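# Guide the ball into the green-bottomed hole

## Task

Get the ball to end up in the hole whose bottom is green and in no other hole. The attempt fails at once if any part of an arm other than its fingers touches the board. The board must finish flat on the table. Avoid hard impacts of the ball against the lid, the walls or the floor. The result counts only if it stays in place without the robot holding it at the end.

## Robot and tools

Robot: two 6-joint arms, left_arm and right_arm, each with a two-finger gripper. Per arm the joint order is always waist, shoulder, elbow, wrist pitch, wrist yaw, wrist roll. Stated ranges in rad: waist -2.618 to 3.054, shoulder 0.000 to 3.142, elbow 0.000 to 3.142, wrist pitch -1.571 to 1.571, wrist yaw -1.571 to 1.571, wrist roll -2.094 to 2.094. Real ends may differ by up to 0.036 rad either way.

Frame: one scene frame with its origin on the table top midway between the arms. +x points out over the table, +z up, and left_arm sits on the +y side. The arm names do not correspond to image sides. Bases: left_arm at (+0.009, +0.257, 0) m, right_arm at (+0.037, -0.269, 0) m, both turned only slightly about z. The gripper's fingers point along its +z axis and spread along its y axis. The reported end_effector_position is the point between the finger pads, just under 1 cm behind the tips.

execute_actions(actions): a list of up to 15 actions, run in order. Each action is a table of up to 15 rows. Each row drives one control step of 1/30 s, and a short table repeats its final row until 15 steps (0.5 s) have passed. A row is 14 numbers in [-1, 1], always for both arms: left_arm's 6 joint values then its opening, then right_arm's 6 joint values then its opening. Joint values are offsets (not poses) from the angles each joint had when that action began, not from the previous row; for a call's first action, that means the angles in the most recent result. Scale: 1.0 equals 1.202 rad for waist, 1.258 shoulder, 1.238 elbow, 2.073 wrist pitch, 2.022 for wrist yaw and for wrist roll. The opening is absolute: +1 fully open, -1 closed. An action asking any joint to go more than 0.036 rad beyond its range is rejected for both arms; if the first action is rejected or any action is malformed, nothing in the call runs. An empty list just returns the current state and images. A joint pushed to its actual end stops there, and the result may print "joint sent to its limit" (its absence proves nothing).

move(target, speed, blocking): target is one 14-number row laid out as above; its joint values are offsets from the Joint positions in the latest result that printed them, and the openings are sent at the start. All joints follow paths that finish together, so the gripper usually traces a curve; nothing avoids obstacles or the other arm. speed (0.01 to 2 rad/s, default 0.5) caps the joint with the farthest to travel; paths take 0.5 to 10 s and stop short if longer. Faster moves, and targets set deeper past a contact, hit and press harder. With blocking=false you get a result after 0.5 s while motion continues; other moves and action rows are refused until a result shows it ended, so use wait or stop. The extra "move:" line reports the ending (done, off_target, moving, held, fault), limits=held or limits=none, and each arm's joint farthest from target. To keep a pressing arm's force, send offsets that take Joint positions to Joint targets.

wait(seconds): 0 to 10 s; arms keep their last command; returns early when a running move finishes. stop(): brakes a running move (needs room if fast); fingers continue. zoom_image(camera, region): camera is cam_high, cam_low, cam_left_wrist or cam_right_wrist; region [x0, y0, x1, y1] in pixels of that camera's last 896x504 image, origin top-left, at most 504x504. read_manual(section): only licence texts. finished_scene(scene): pass the current scene number; it is final and reports success.

Results: a state line per arm with gripper position (m) and quat_wxyz in the scene frame, less accurate at long reach; Joint positions and Joint velocities per arm (rad, rad/s) with the finger gap last (m; 0.087 when fully open); Joint targets, the angles joints are being driven to now; grip_measured on the command scale; joint torques (offset, scaled, noisy); step readings for action calls, with HELD marking steps where an arm was held back; "joint command not followed" when a clearance check altered targets; MOTOR HOT from 75 C, OVER-TEMPERATURE FAULT at 90 C (arm paused 10 s) or 100 C (arm goes limp and falls); FAULT lines for other stops.

Motion details: per step, targets stay within a lead of the measured angle (0.202 waist, 0.258 shoulder, 0.238 elbow, 0.573 wrist pitch, 0.522 wrist yaw and roll) and are scaled back if the gripper would jump over 70 mm, so large motions span several actions and an unfinished motion may need re-sending. Friction can leave a joint up to about 0.031 rad off; smaller commands may do nothing. To grip, command about 0.02 below grip_measured; readings may be off by about 1 mm. The sim keeps running while you reply, holding the last command.

Avoid: any non-finger arm part touching the board, tilting or lifting the board off flat, fast hard strikes of the ball, anything leaving the table, the arms bumping or pressing each other, long loaded holds that heat motors. Loose objects may get brief random nudges.

Each tool is called after "Request:" as a command line: name --argument value for each argument, lists and objects as JSON in quotes; but a table of rows of numbers goes row by row, as --pt "numbers of a row", without its own name.

## Session

Request:
execute_actions --actions '[]'

Scene clock: 0.00 s.
left_arm: end_effector_position=(+0.4801, +0.1261, +0.1421) grip_measured=+0.984 end_effector_quat_wxyz=(+0.069, -0.300, +0.931, -0.198) | right_arm: end_effector_position=(+0.3362, -0.7194, +0.2922) grip_measured=+0.992 end_effector_quat_wxyz=(+0.460, +0.762, +0.199, -0.410)
Joint names: [waist, shoulder, elbow, wrist pitch, wrist yaw, wrist roll]
Joint positions: left_arm=[-0.173  2.317  2.341 -1.298  0.304 -0.776  0.087] | right_arm=[-0.727  2.214  2.375 -1.     1.241  1.399  0.087]
Joint velocities: left_arm=[-0.012 -0.017  0.022 -0.022  0.037 -0.095  0.001] | right_arm=[-0.012 -0.002 -0.002 -0.037  0.051  0.037  0.001]
Joint torques (N m, as the arm reports them, + toward a larger angle): no reading
Motor temperatures (°C, as the motors report them): left_arm=[27 28 26 28 28 25] | right_arm=[26 26 26 27 29 25]
Joint targets: left_arm=[-0.173 2.317 2.341 -1.298 0.304 -0.776] | right_arm=[-0.727 2.214 2.375 -1.000 1.241 1.399]

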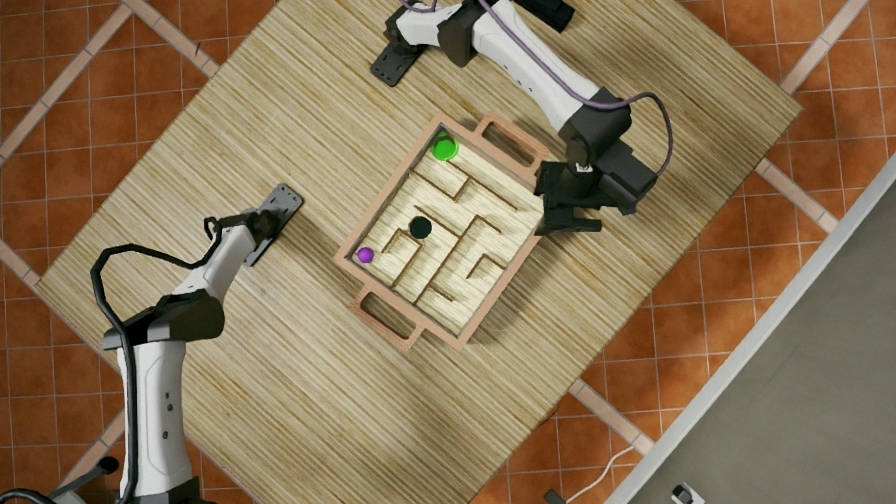

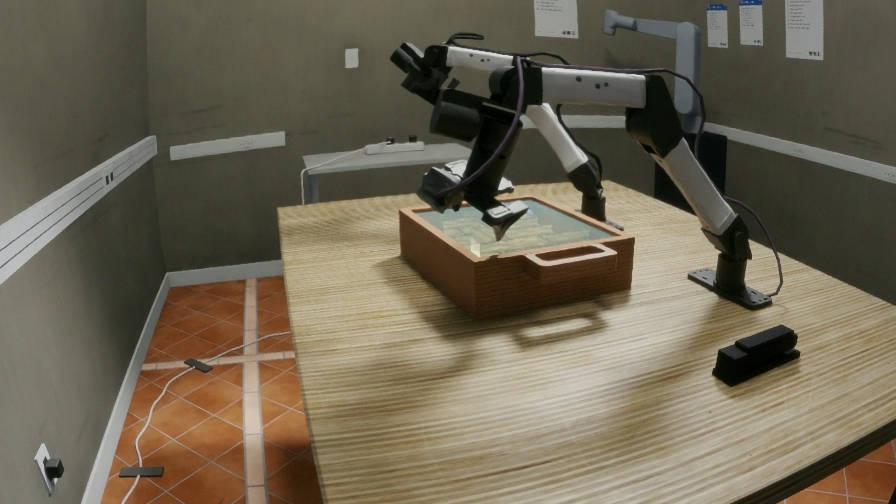

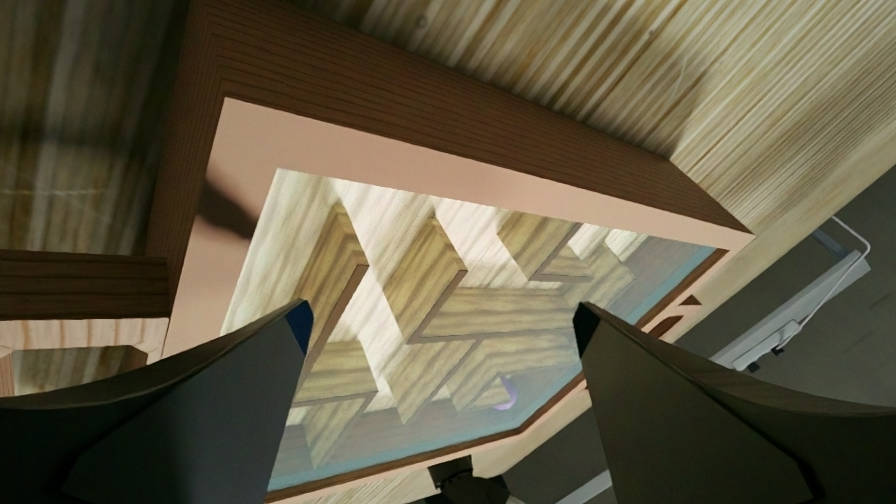

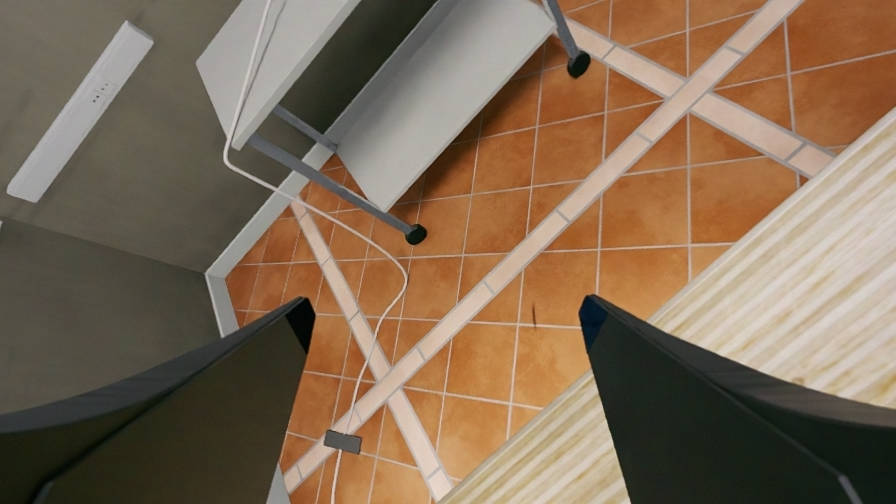

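Request:
zoom_image --camera "cam_high" --region '[320, 90, 600, 370]'

Region (320, 90, 600, 370) of cam_high's 896x504 image, scaled by 1.800, with more detail than that image has.

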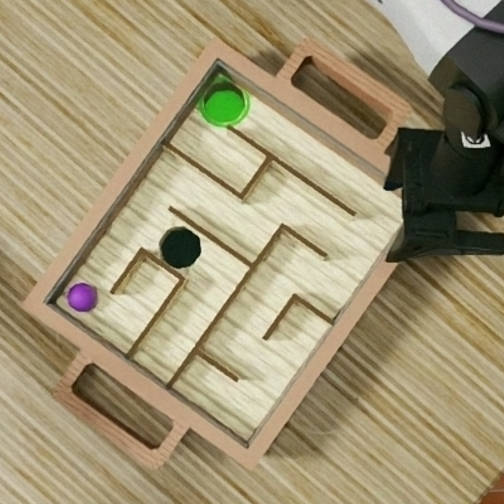

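Request:
move --target '[0.02,-0.34,-0.38,-0.03,-0.15,0.384,1,0.505,-0.258,-0.41,-0.172,-0.614,-0.692,1]' --speed 0.8

Scene clock: 57.07 s.
left_arm: end_effector_position=(+0.3732, +0.2216, +0.1709) grip_measured=+0.984 end_effector_quat_wxyz=(+0.113, +0.042, +0.993, -0.009) | right_arm: end_effector_position=(+0.4017, -0.3042, +0.1675) grip_measured=+0.992 end_effector_quat_wxyz=(+0.110, +0.049, +0.993, -0.008)
Joint names: [waist, shoulder, elbow, wrist pitch, wrist yaw, wrist roll]
Joint positions: left_arm=[-0.16   1.901  1.901 -1.345  0.007 -0.009  0.087] | right_arm=[-0.122  1.906  1.894 -1.338  0.007  0.006  0.087]
Joint velocities: left_arm=[-0.017 -0.002 -0.002 -0.066 -0.007 -0.007 -0.001] | right_arm=[-0.002  0.007  0.012 -0.066 -0.022 -0.125  0.   ]
Joint torques (N m, as the arm reports them, + toward a larger angle): left_arm=[  1.15 -10.85   5.1    0.69  -0.03   0.06] | right_arm=[ -0.19 -13.01   5.3    0.66  -0.02  -0.09]
Motor temperatures (°C, as the motors report them): left_arm=[27 43 32 30 28 25] | right_arm=[26 47 30 30 29 25]
Joint targets: left_arm=[-0.149 1.889 1.871 -1.360 0.001 0.001] | right_arm=[-0.120 1.890 1.868 -1.356 -0.000 -0.000]
move: off_target (left_arm, right_arm); limits=none; left_arm: farthest joint: the elbow, 0.031 radians from its target (0.471 radians at the start); right_arm: farthest joint: the elbow, 0.027 radians from its target (0.508 radians at the start)

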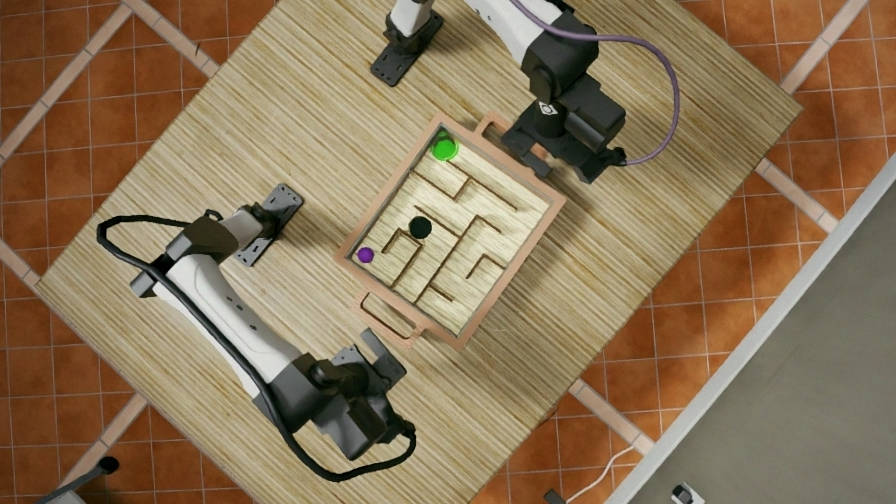

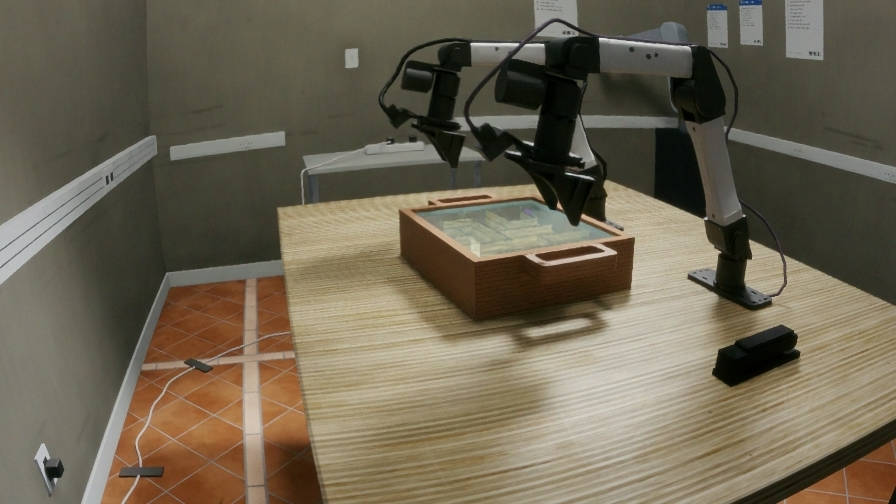

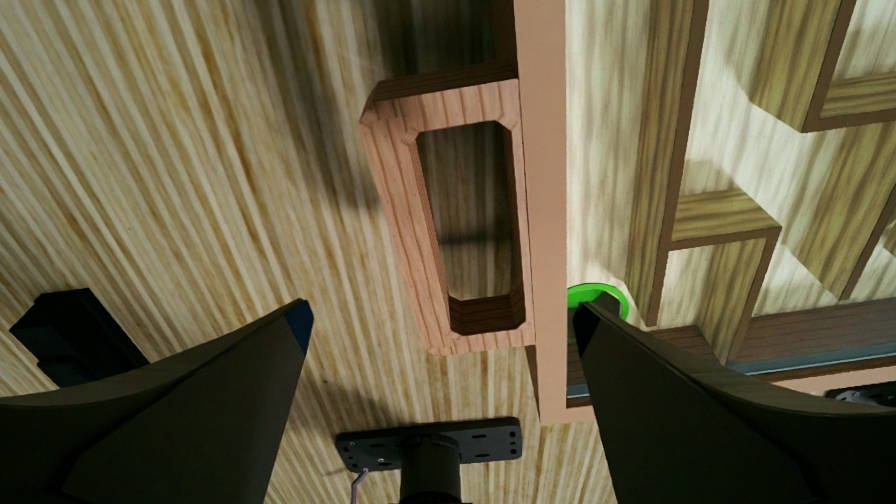

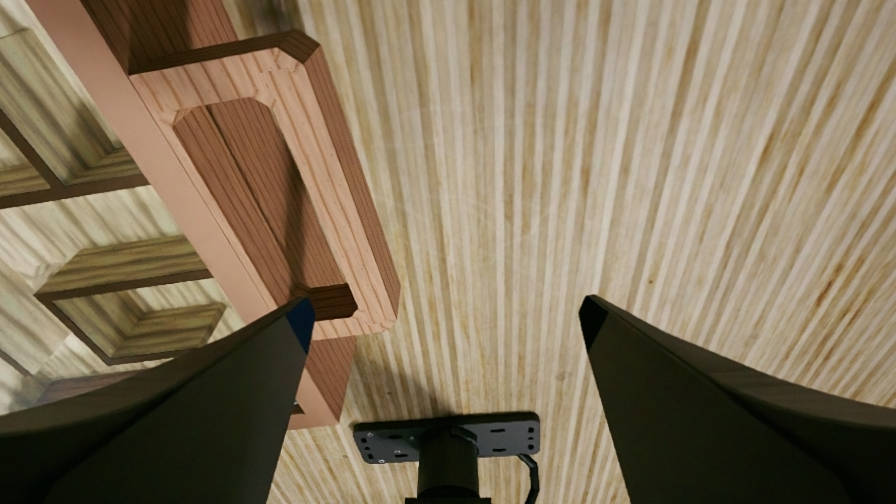

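Request:
move --target '[0.054,-0.02,-0.22,0.043,0,-0.045,0.05,0.125,0.03,-0.155,0.03,0,-0.01,0.05]'

Scene clock: 75.50 s.
left_arm: end_effector_position=(+0.3380, +0.2399, +0.1142) grip_measured=+0.050 end_effector_quat_wxyz=(+0.032, -0.026, +0.999, -0.006) | right_arm: end_effector_position=(+0.3798, -0.2529, +0.1207) grip_measured=+0.050 end_effector_quat_wxyz=(+0.046, -0.030, +0.999, -0.002)
Joint names: [waist, shoulder, elbow, wrist pitch, wrist yaw, wrist roll]
Joint positions: left_arm=[-0.105  1.889  1.654 -1.272  0.007 -0.09   0.046] | right_arm=[ 0.023  1.92   1.725 -1.285  0.007 -0.009  0.046]
Joint velocities: left_arm=[ 0.002 -0.022  0.002 -0.037  0.007  0.022  0.001] | right_arm=[ 0.012 -0.022 -0.022  0.022 -0.066 -0.037 -0.   ]
Joint torques (N m, as the arm reports them, + toward a larger angle): left_arm=[  0.99 -10.69   5.4    0.73   0.05  -0.03] | right_arm=[ 0.02 -9.62  5.43  0.65 -0.01 -0.05]
Motor temperatures (°C, as the motors report them): left_arm=[27 43 31 30 28 25] | right_arm=[26 48 30 29 29 25]
Joint targets: left_arm=[-0.095 1.875 1.629 -1.255 0.007 -0.100] | right_arm=[0.028 1.944 1.702 -1.276 0.007 -0.015]
move: off_target (left_arm, right_arm); limits=none; left_arm: farthest joint: the elbow, 0.026 radians from its target (0.273 radians at the start); right_arm: farthest joint: the shoulder, 0.023 radians from its target (0.038 radians at the start)

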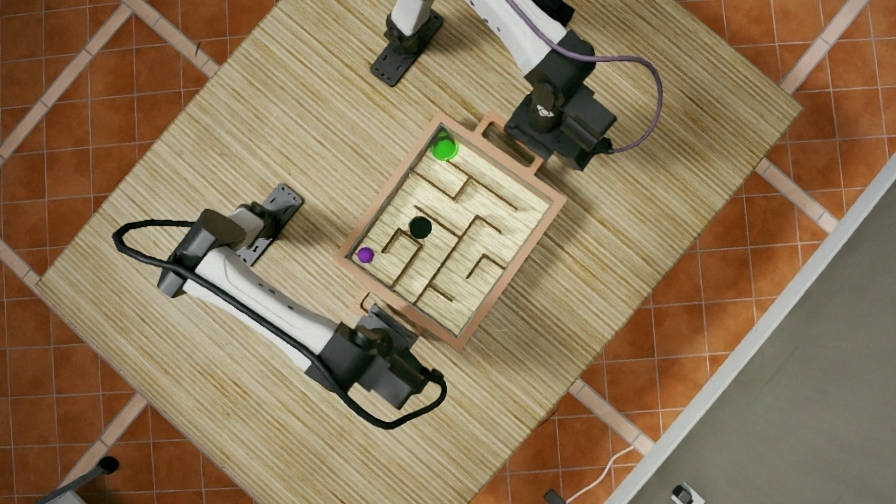

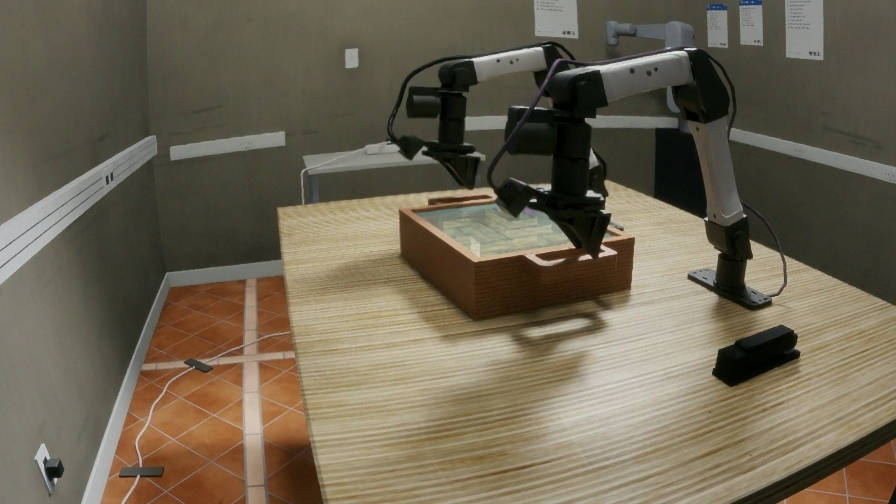

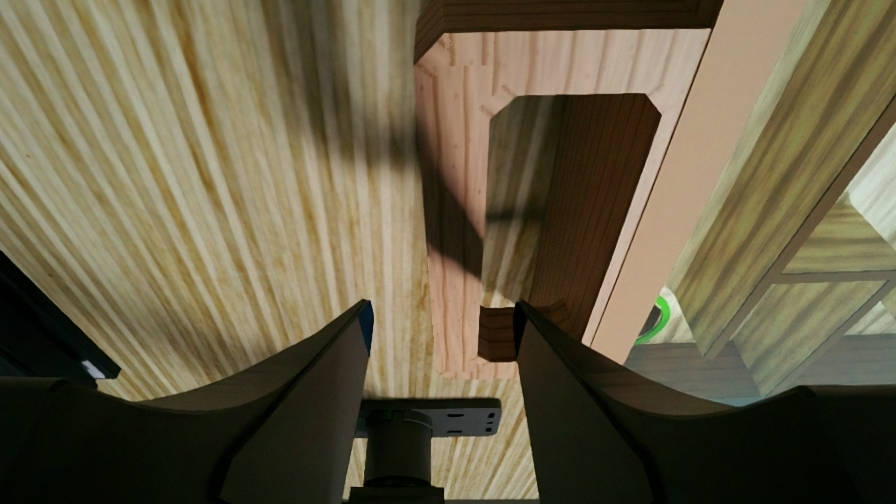

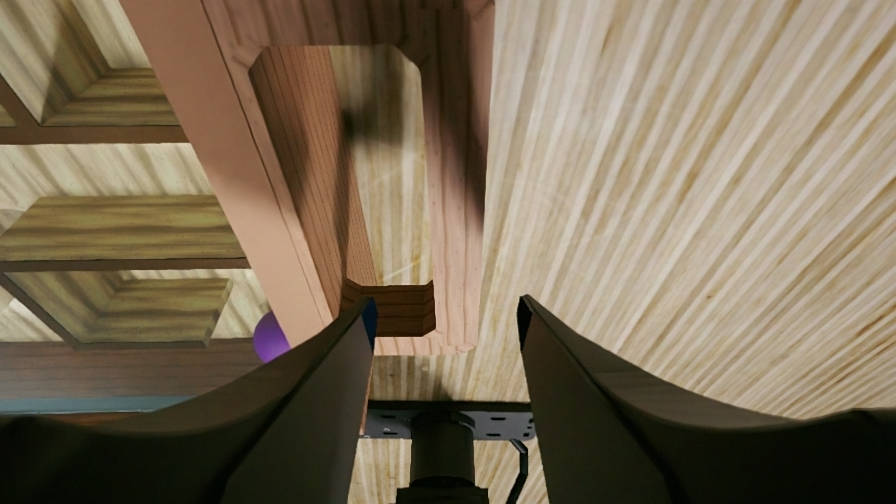

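Request:
move --target '[-0.018,0,-0.126,0.071,0,0,0.05,-0.012,0.054,-0.095,0.066,0,0,0.05]' --speed 0.2

Scene clock: 87.93 s.
left_arm: end_effector_position=(+0.3366, +0.2363, +0.0819) grip_measured=+0.050 end_effector_quat_wxyz=(+0.033, -0.021, +0.999, -0.006) | right_arm: end_effector_position=(+0.3871, -0.2525, +0.0819) grip_measured=+0.050 end_effector_quat_wxyz=(+0.040, -0.030, +0.999, -0.002)
Joint names: [waist, shoulder, elbow, wrist pitch, wrist yaw, wrist roll]
Joint positions: left_arm=[-0.116  1.889  1.527 -1.141  0.007 -0.09   0.046] | right_arm=[ 0.023  1.964  1.631 -1.158  0.007 -0.009  0.046]
Joint velocities: left_arm=[ 0.002  0.012 -0.012 -0.11   0.022 -0.022 -0.   ] | right_arm=[ 0.017 -0.007  0.002  0.007  0.007 -0.022  0.   ]
Joint torques (N m, as the arm reports them, + toward a larger angle): left_arm=[-0.75 -9.72  5.16  0.7   0.05  0.02] | right_arm=[ -1.19 -10.32   5.44   0.65  -0.01   0.04]
Motor temperatures (°C, as the motors report them): left_arm=[27 42 31 30 28 25] | right_arm=[26 46 30 29 29 25]
Joint targets: left_arm=[-0.126 1.889 1.498 -1.125 0.007 -0.090] | right_arm=[0.008 1.988 1.608 -1.148 0.007 -0.009]
move: off_target (left_arm, right_arm); limits=none; left_arm: farthest joint: the elbow, 0.029 radians from its target (0.156 radians at the start); right_arm: farthest joint: the shoulder, 0.024 radians from its target (0.068 radians at the start)

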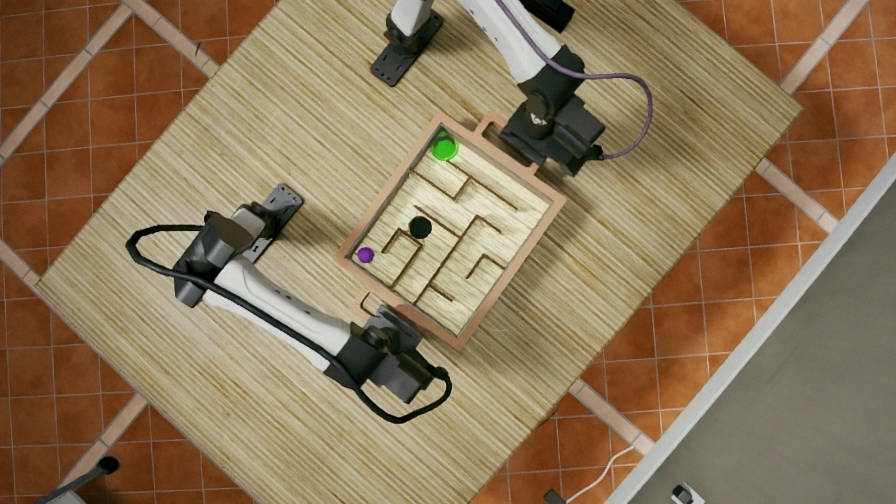

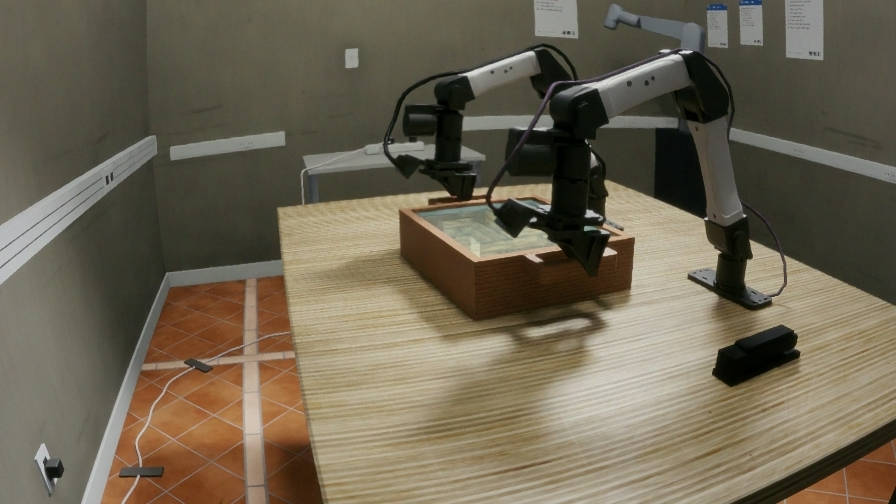

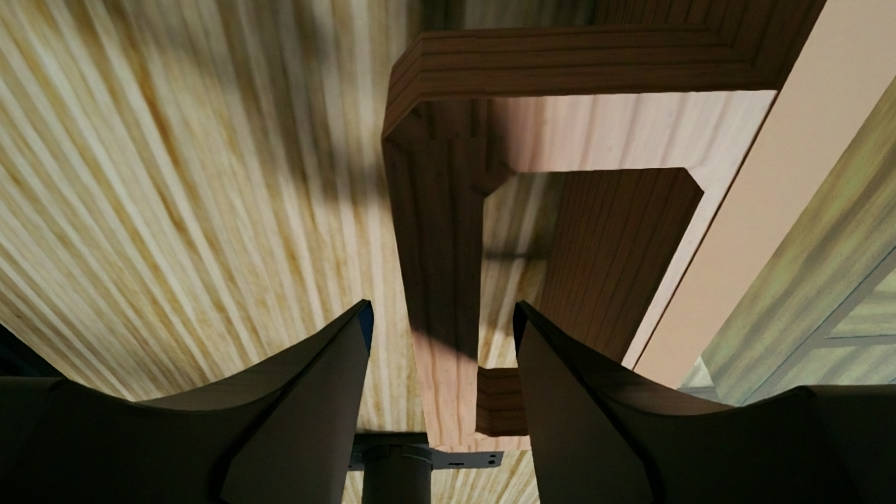

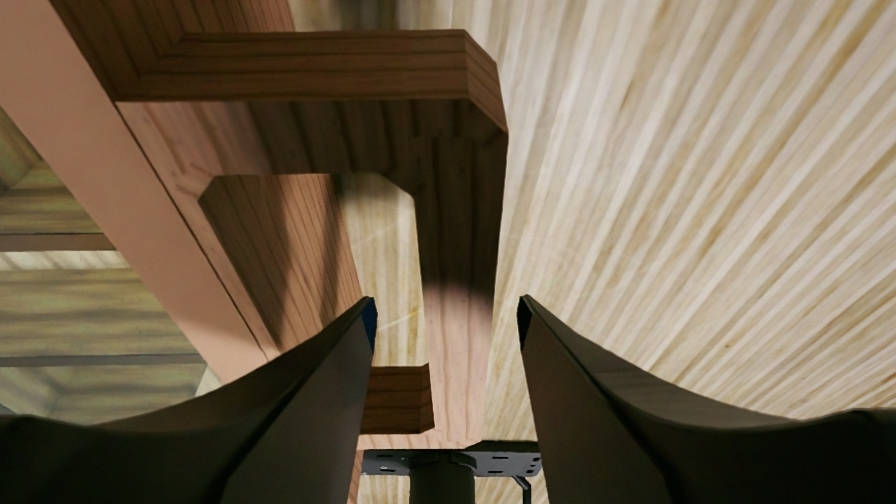

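Request:
execute_actions --actions '[[[0,0,-0.055,0.027,0,0,0.05,-0.02,0,-0.05,0.024,0,0,0.05]],[[0,0,0,0,0,0,-0.2,0,0,0,0,0,0,-0.2],[0,0,0,0,0,0,-0.25,0,0,0,0,0,0,-0.25],[0,0,0,0,0,0,-0.3,0,0,0,0,0,0,-0.3],[0,0,0,0,0,0,-0.35,0,0,0,0,0,0,-0.35],[0,0,0,0,0,0,-0.4,0,0,0,0,0,0,-0.4],[0,0,0,0,0,0,-0.45,0,0,0,0,0,0,-0.45],[0,0,0,0,0,0,-0.5,0,0,0,0,0,0,-0.5],[0,0,0,0,0,0,-0.55,0,0,0,0,0,0,-0.55],[0,0,0,0,0,0,-0.6,0,0,0,0,0,0,-0.6],[0,0,0,0,0,0,-0.65,0,0,0,0,0,0,-0.65],[0,0,0,0,0,0,-0.7,0,0,0,0,0,0,-0.7]]]'

Request:
move --target '[0,0,0.12,-0.035,0,0,-0.7,0,0,0.11,-0.035,0,0,-0.7]' --speed 0.08

Scene clock: 99.03 s.
left_arm: end_effector_position=(+0.3344, +0.2351, +0.0720) grip_measured=-0.620 end_effector_quat_wxyz=(+0.033, -0.025, +0.999, -0.009) | right_arm: end_effector_position=(+0.3863, -0.2561, +0.0725) grip_measured=-0.613 end_effector_quat_wxyz=(+0.041, -0.026, +0.999, +0.003)
Joint names: [waist, shoulder, elbow, wrist pitch, wrist yaw, wrist roll]
Joint positions: left_arm=[-0.116  1.887  1.485 -1.102  0.012 -0.099  0.017] | right_arm=[ 0.007  1.963  1.592 -1.118 -0.005 -0.015  0.017]
Joint velocities: left_arm=[ 0.007  0.007  0.017 -0.007  0.022 -0.051 -0.   ] | right_arm=[ 0.002  0.002  0.002  0.037 -0.037 -0.022 -0.002]
Joint torques (N m, as the arm reports them, + toward a larger angle): left_arm=[ 0.18 -9.7   7.43  0.54 -0.02  0.1 ] | right_arm=[ -0.02 -12.31   7.14   0.6    0.07   0.07]
Motor temperatures (°C, as the motors report them): left_arm=[27 42 31 30 28 25] | right_arm=[26 45 30 29 29 25]
Joint targets: left_arm=[-0.116 1.887 1.485 -1.103 0.007 -0.090] | right_arm=[0.006 1.963 1.592 -1.118 0.007 -0.009]
Step readings (joint positions; steps 1 to 15: 1st action; 16 to 30: 2nd action):
0: left_arm=[-0.116 1.889 1.527 -1.140 0.007 -0.090] | right_arm=[0.023 1.964 1.631 -1.157 0.007 -0.009]
1: left_arm=[-0.116 1.888 1.521 -1.134 0.007 -0.090] | right_arm=[0.021 1.964 1.626 -1.150 0.007 -0.009]
2: left_arm=[-0.116 1.887 1.512 -1.124 0.007 -0.090] | right_arm=[0.019 1.963 1.617 -1.141 0.007 -0.009]
4: left_arm=[-0.116 1.887 1.494 -1.116 0.007 -0.090] | right_arm=[0.013 1.963 1.600 -1.132 0.007 -0.009]
8: left_arm=[-0.116 1.887 1.485 -1.111 0.007 -0.090] | right_arm=[0.007 1.963 1.592 -1.126 0.007 -0.009]
15: left_arm=[-0.116 1.887 1.485 -1.103 0.007 -0.090] | right_arm=[0.007 1.963 1.592 -1.118 0.007 -0.009]
16: left_arm=[-0.116 1.887 1.485 -1.103 0.007 -0.090] | right_arm=[0.007 1.963 1.592 -1.118 0.007 -0.009]
17: left_arm=[-0.116 1.887 1.485 -1.103 0.007 -0.090] | right_arm=[0.007 1.963 1.592 -1.118 0.007 -0.009]
19: left_arm=[-0.116 1.887 1.485 -1.103 0.007 -0.090] | right_arm=[0.007 1.963 1.592 -1.118 0.007 -0.009]
23: left_arm=[-0.116 1.887 1.485 -1.103 0.007 -0.090] | right_arm=[0.007 1.963 1.592 -1.118 0.004 -0.009]
30: Joint positions above

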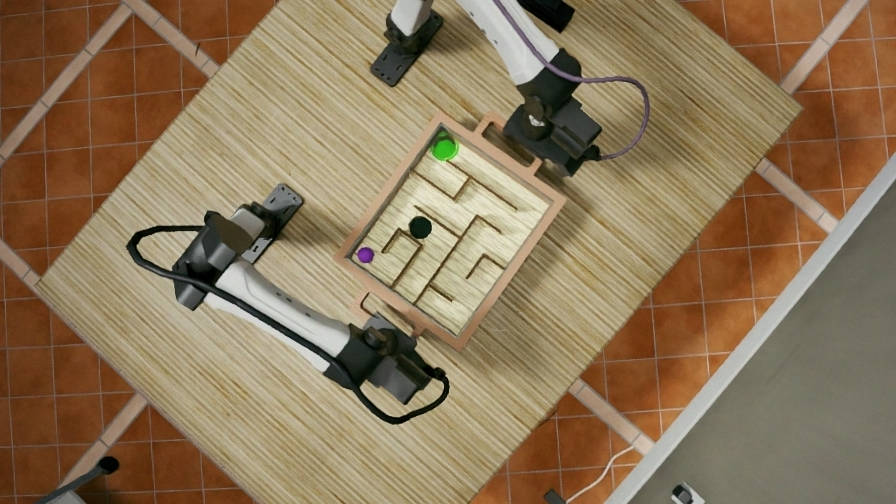

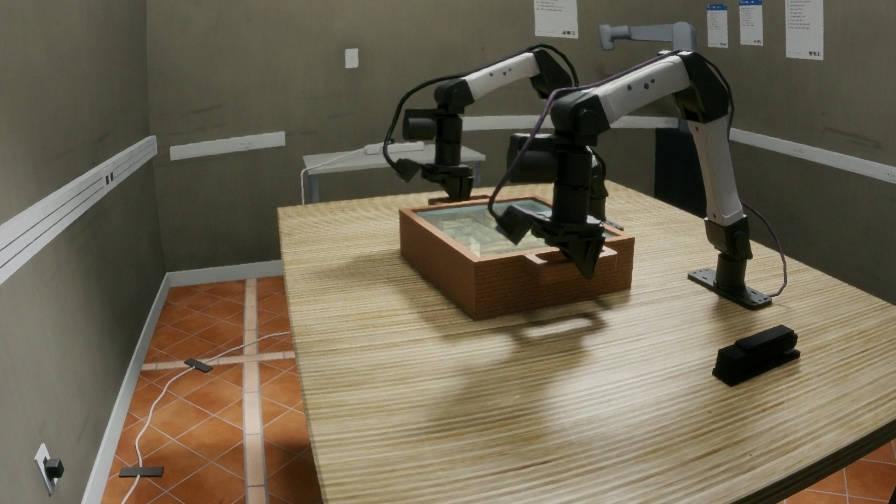

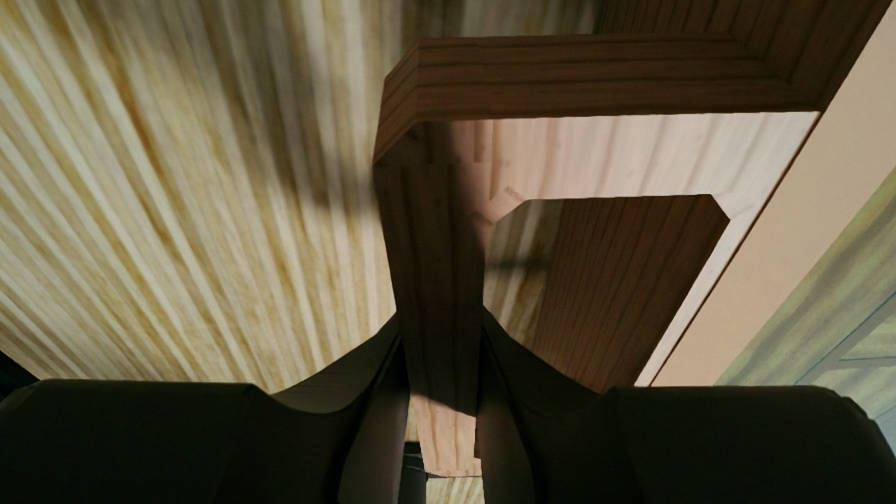

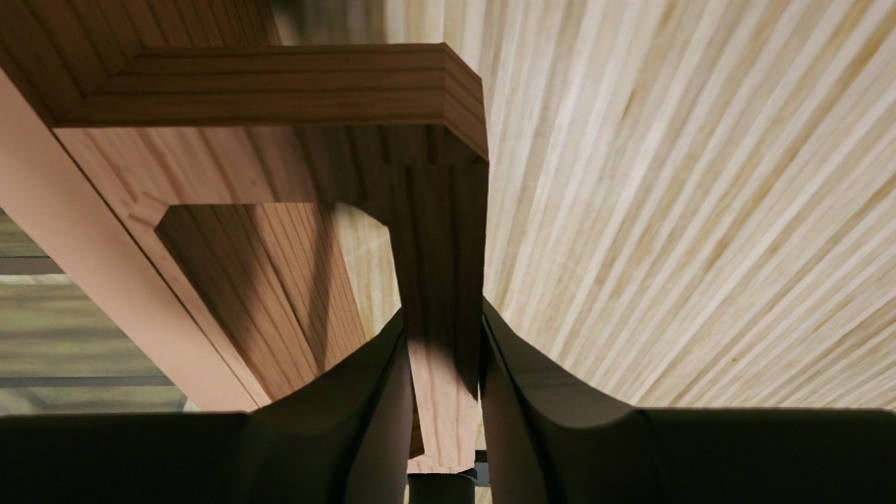

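Scene clock: 101.40 s.
left_arm: end_effector_position=(+0.3495, +0.2343, +0.0902) grip_measured=-0.624 end_effector_quat_wxyz=(+0.050, -0.026, +0.998, -0.010) | right_arm: end_effector_position=(+0.3958, -0.2571, +0.0957) grip_measured=-0.616 end_effector_quat_wxyz=(+0.056, -0.027, +0.998, -0.001)
Joint names: [waist, shoulder, elbow, wrist pitch, wrist yaw, wrist roll]
Joint positions: left_arm=[-0.116  1.902  1.58  -1.148  0.012 -0.102  0.016] | right_arm=[ 0.007  1.963  1.687 -1.183  0.002 -0.018  0.017]
Joint velocities: left_arm=[-0.012  0.007 -0.002  0.022 -0.095 -0.081  0.001] | right_arm=[ 0.007 -0.002  0.007  0.007  0.11  -0.095 -0.001]
Joint torques (N m, as the arm reports them, + toward a larger angle): left_arm=[  0.17 -11.11  11.82   0.3    0.06   0.05] | right_arm=[ -0.18 -12.45  10.42   0.65  -0.05   0.03]
Motor temperatures (°C, as the motors report them): left_arm=[27 42 32 30 28 25] | right_arm=[26 45 31 29 29 25]
Joint targets: left_arm=[-0.116 1.887 1.633 -1.175 0.013 -0.099] | right_arm=[0.007 1.963 1.728 -1.191 -0.005 -0.015]
move: off_target (left_arm, right_arm); limits=none; left_arm: farthest joint: the elbow, 0.053 radians from its target (0.149 radians at the start); right_arm: farthest joint: the elbow, 0.042 radians from its target (0.136 radians at the start)

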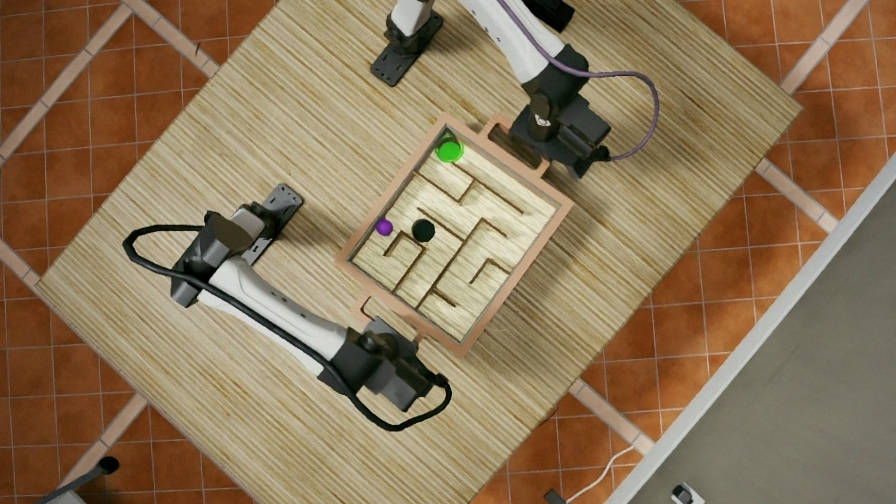

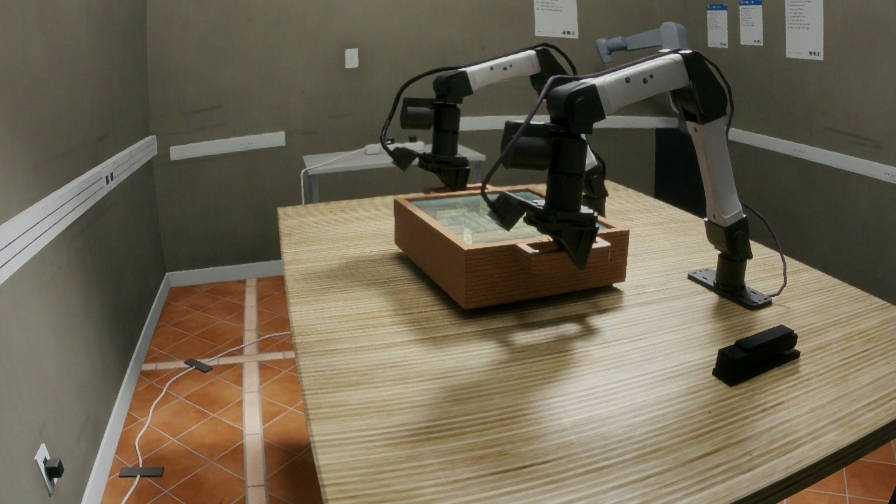

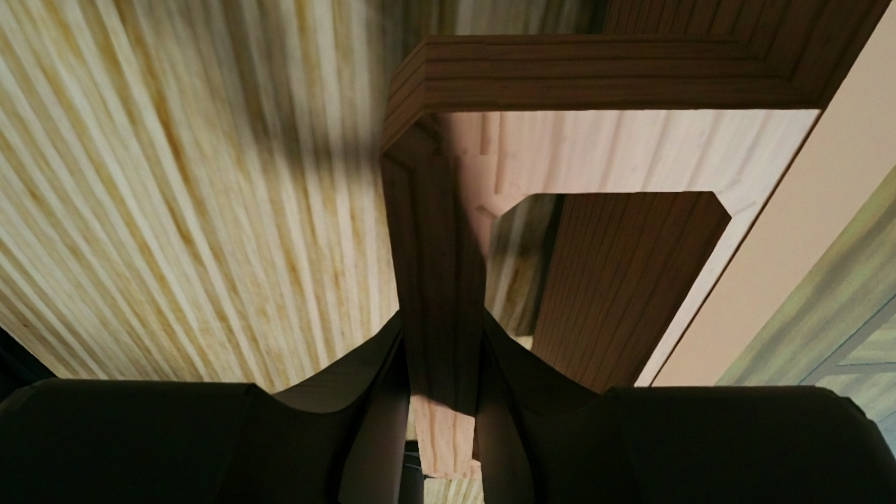

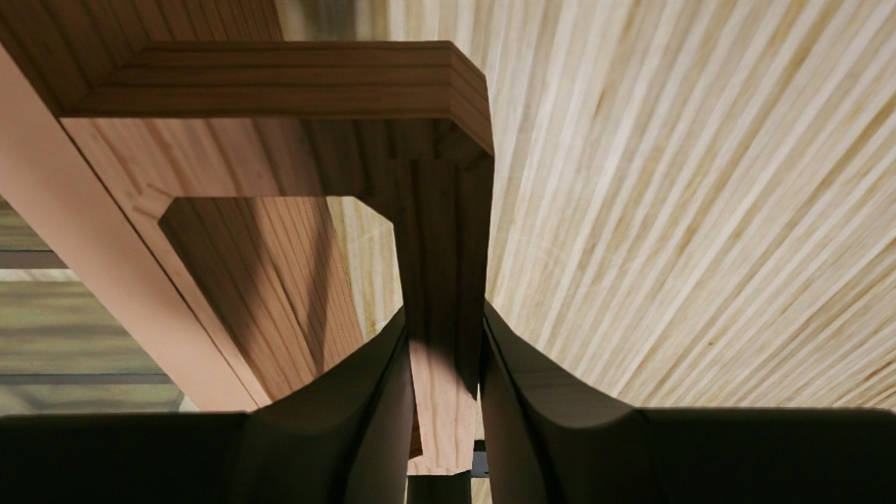

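Already rolling. Raise the right slightly more, holding the other targets.

Request:
execute_actions --actions '[[[0,-0.012,0.043,0,0,0,-0.7,0,0,0.05,-0.012,0,0,-0.7]]]'

Scene clock: 109.47 s.
left_arm: end_effector_position=(+0.3498, +0.2338, +0.0902) grip_measured=-0.625 end_effector_quat_wxyz=(+0.051, -0.028, +0.998, -0.011) | right_arm: end_effector_position=(+0.3962, -0.2577, +0.0986) grip_measured=-0.616 end_effector_quat_wxyz=(+0.054, -0.027, +0.998, -0.002)
Joint names: [waist, shoulder, elbow, wrist pitch, wrist yaw, wrist roll]
Joint positions: left_arm=[-0.116  1.902  1.58  -1.146  0.014 -0.106  0.016] | right_arm=[ 0.007  1.968  1.705 -1.2    0.005 -0.019  0.017]
Joint velocities: left_arm=[ 0.002 -0.007 -0.017  0.007  0.022 -0.066  0.001] | right_arm=[-0.002 -0.007 -0.017  0.095 -0.022  0.007 -0.001]
Joint torques (N m, as the arm reports them, + toward a larger angle): left_arm=[  0.13 -11.18  11.83   0.61   0.03   0.05] | right_arm=[ -0.18 -12.76  10.49   0.63   0.02   0.05]
Motor temperatures (°C, as the motors report them): left_arm=[27 42 34 30 28 25] | right_arm=[26 46 32 29 29 25]
Joint targets: left_arm=[-0.116 1.887 1.634 -1.148 0.012 -0.102] | right_arm=[0.007 1.963 1.748 -1.208 0.002 -0.018]
Step readings (joint positions):
0: left_arm=[-0.116 1.902 1.580 -1.148 0.012 -0.102] | right_arm=[0.007 1.963 1.687 -1.183 0.002 -0.018]
1: left_arm=[-0.116 1.902 1.580 -1.148 0.012 -0.102] | right_arm=[0.007 1.964 1.690 -1.187 0.002 -0.018]
2: left_arm=[-0.116 1.902 1.580 -1.148 0.012 -0.103] | right_arm=[0.007 1.966 1.695 -1.191 0.002 -0.018]
4: left_arm=[-0.116 1.902 1.580 -1.147 0.012 -0.105] | right_arm=[0.007 1.968 1.702 -1.195 0.004 -0.018]
8: left_arm=[-0.116 1.902 1.580 -1.146 0.014 -0.106] | right_arm=[0.007 1.968 1.705 -1.198 0.005 -0.019]
15: Joint positions above

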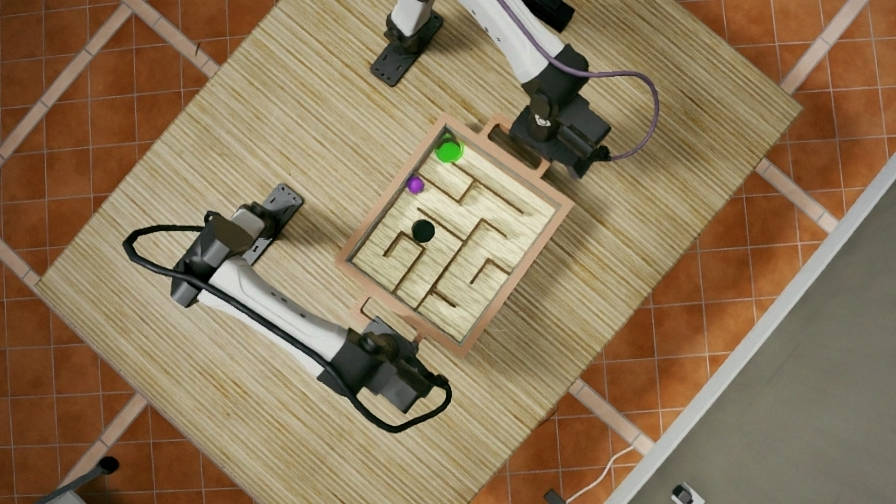

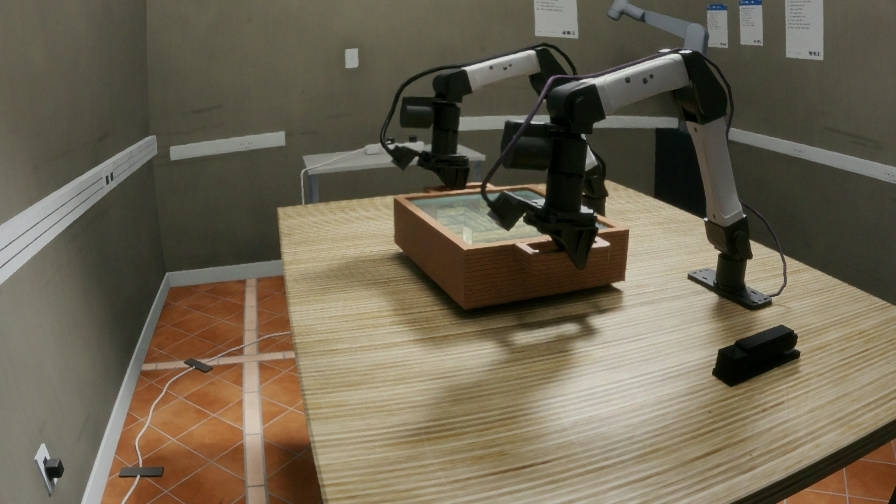

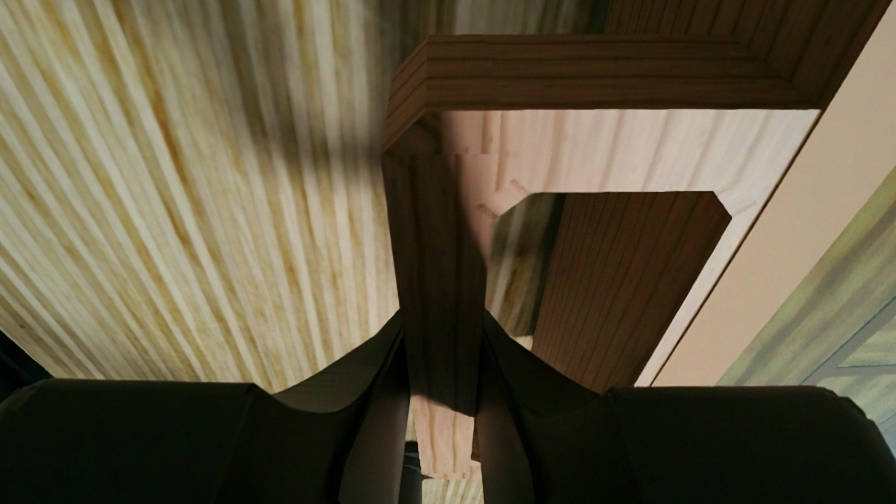

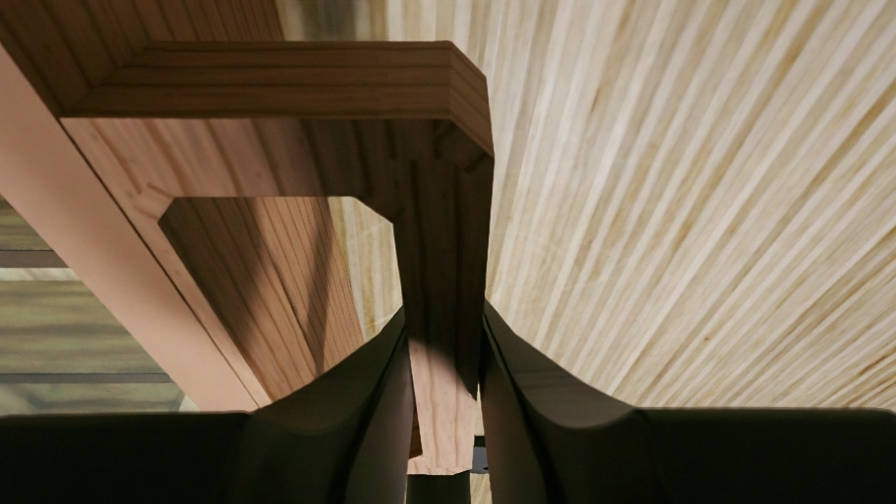

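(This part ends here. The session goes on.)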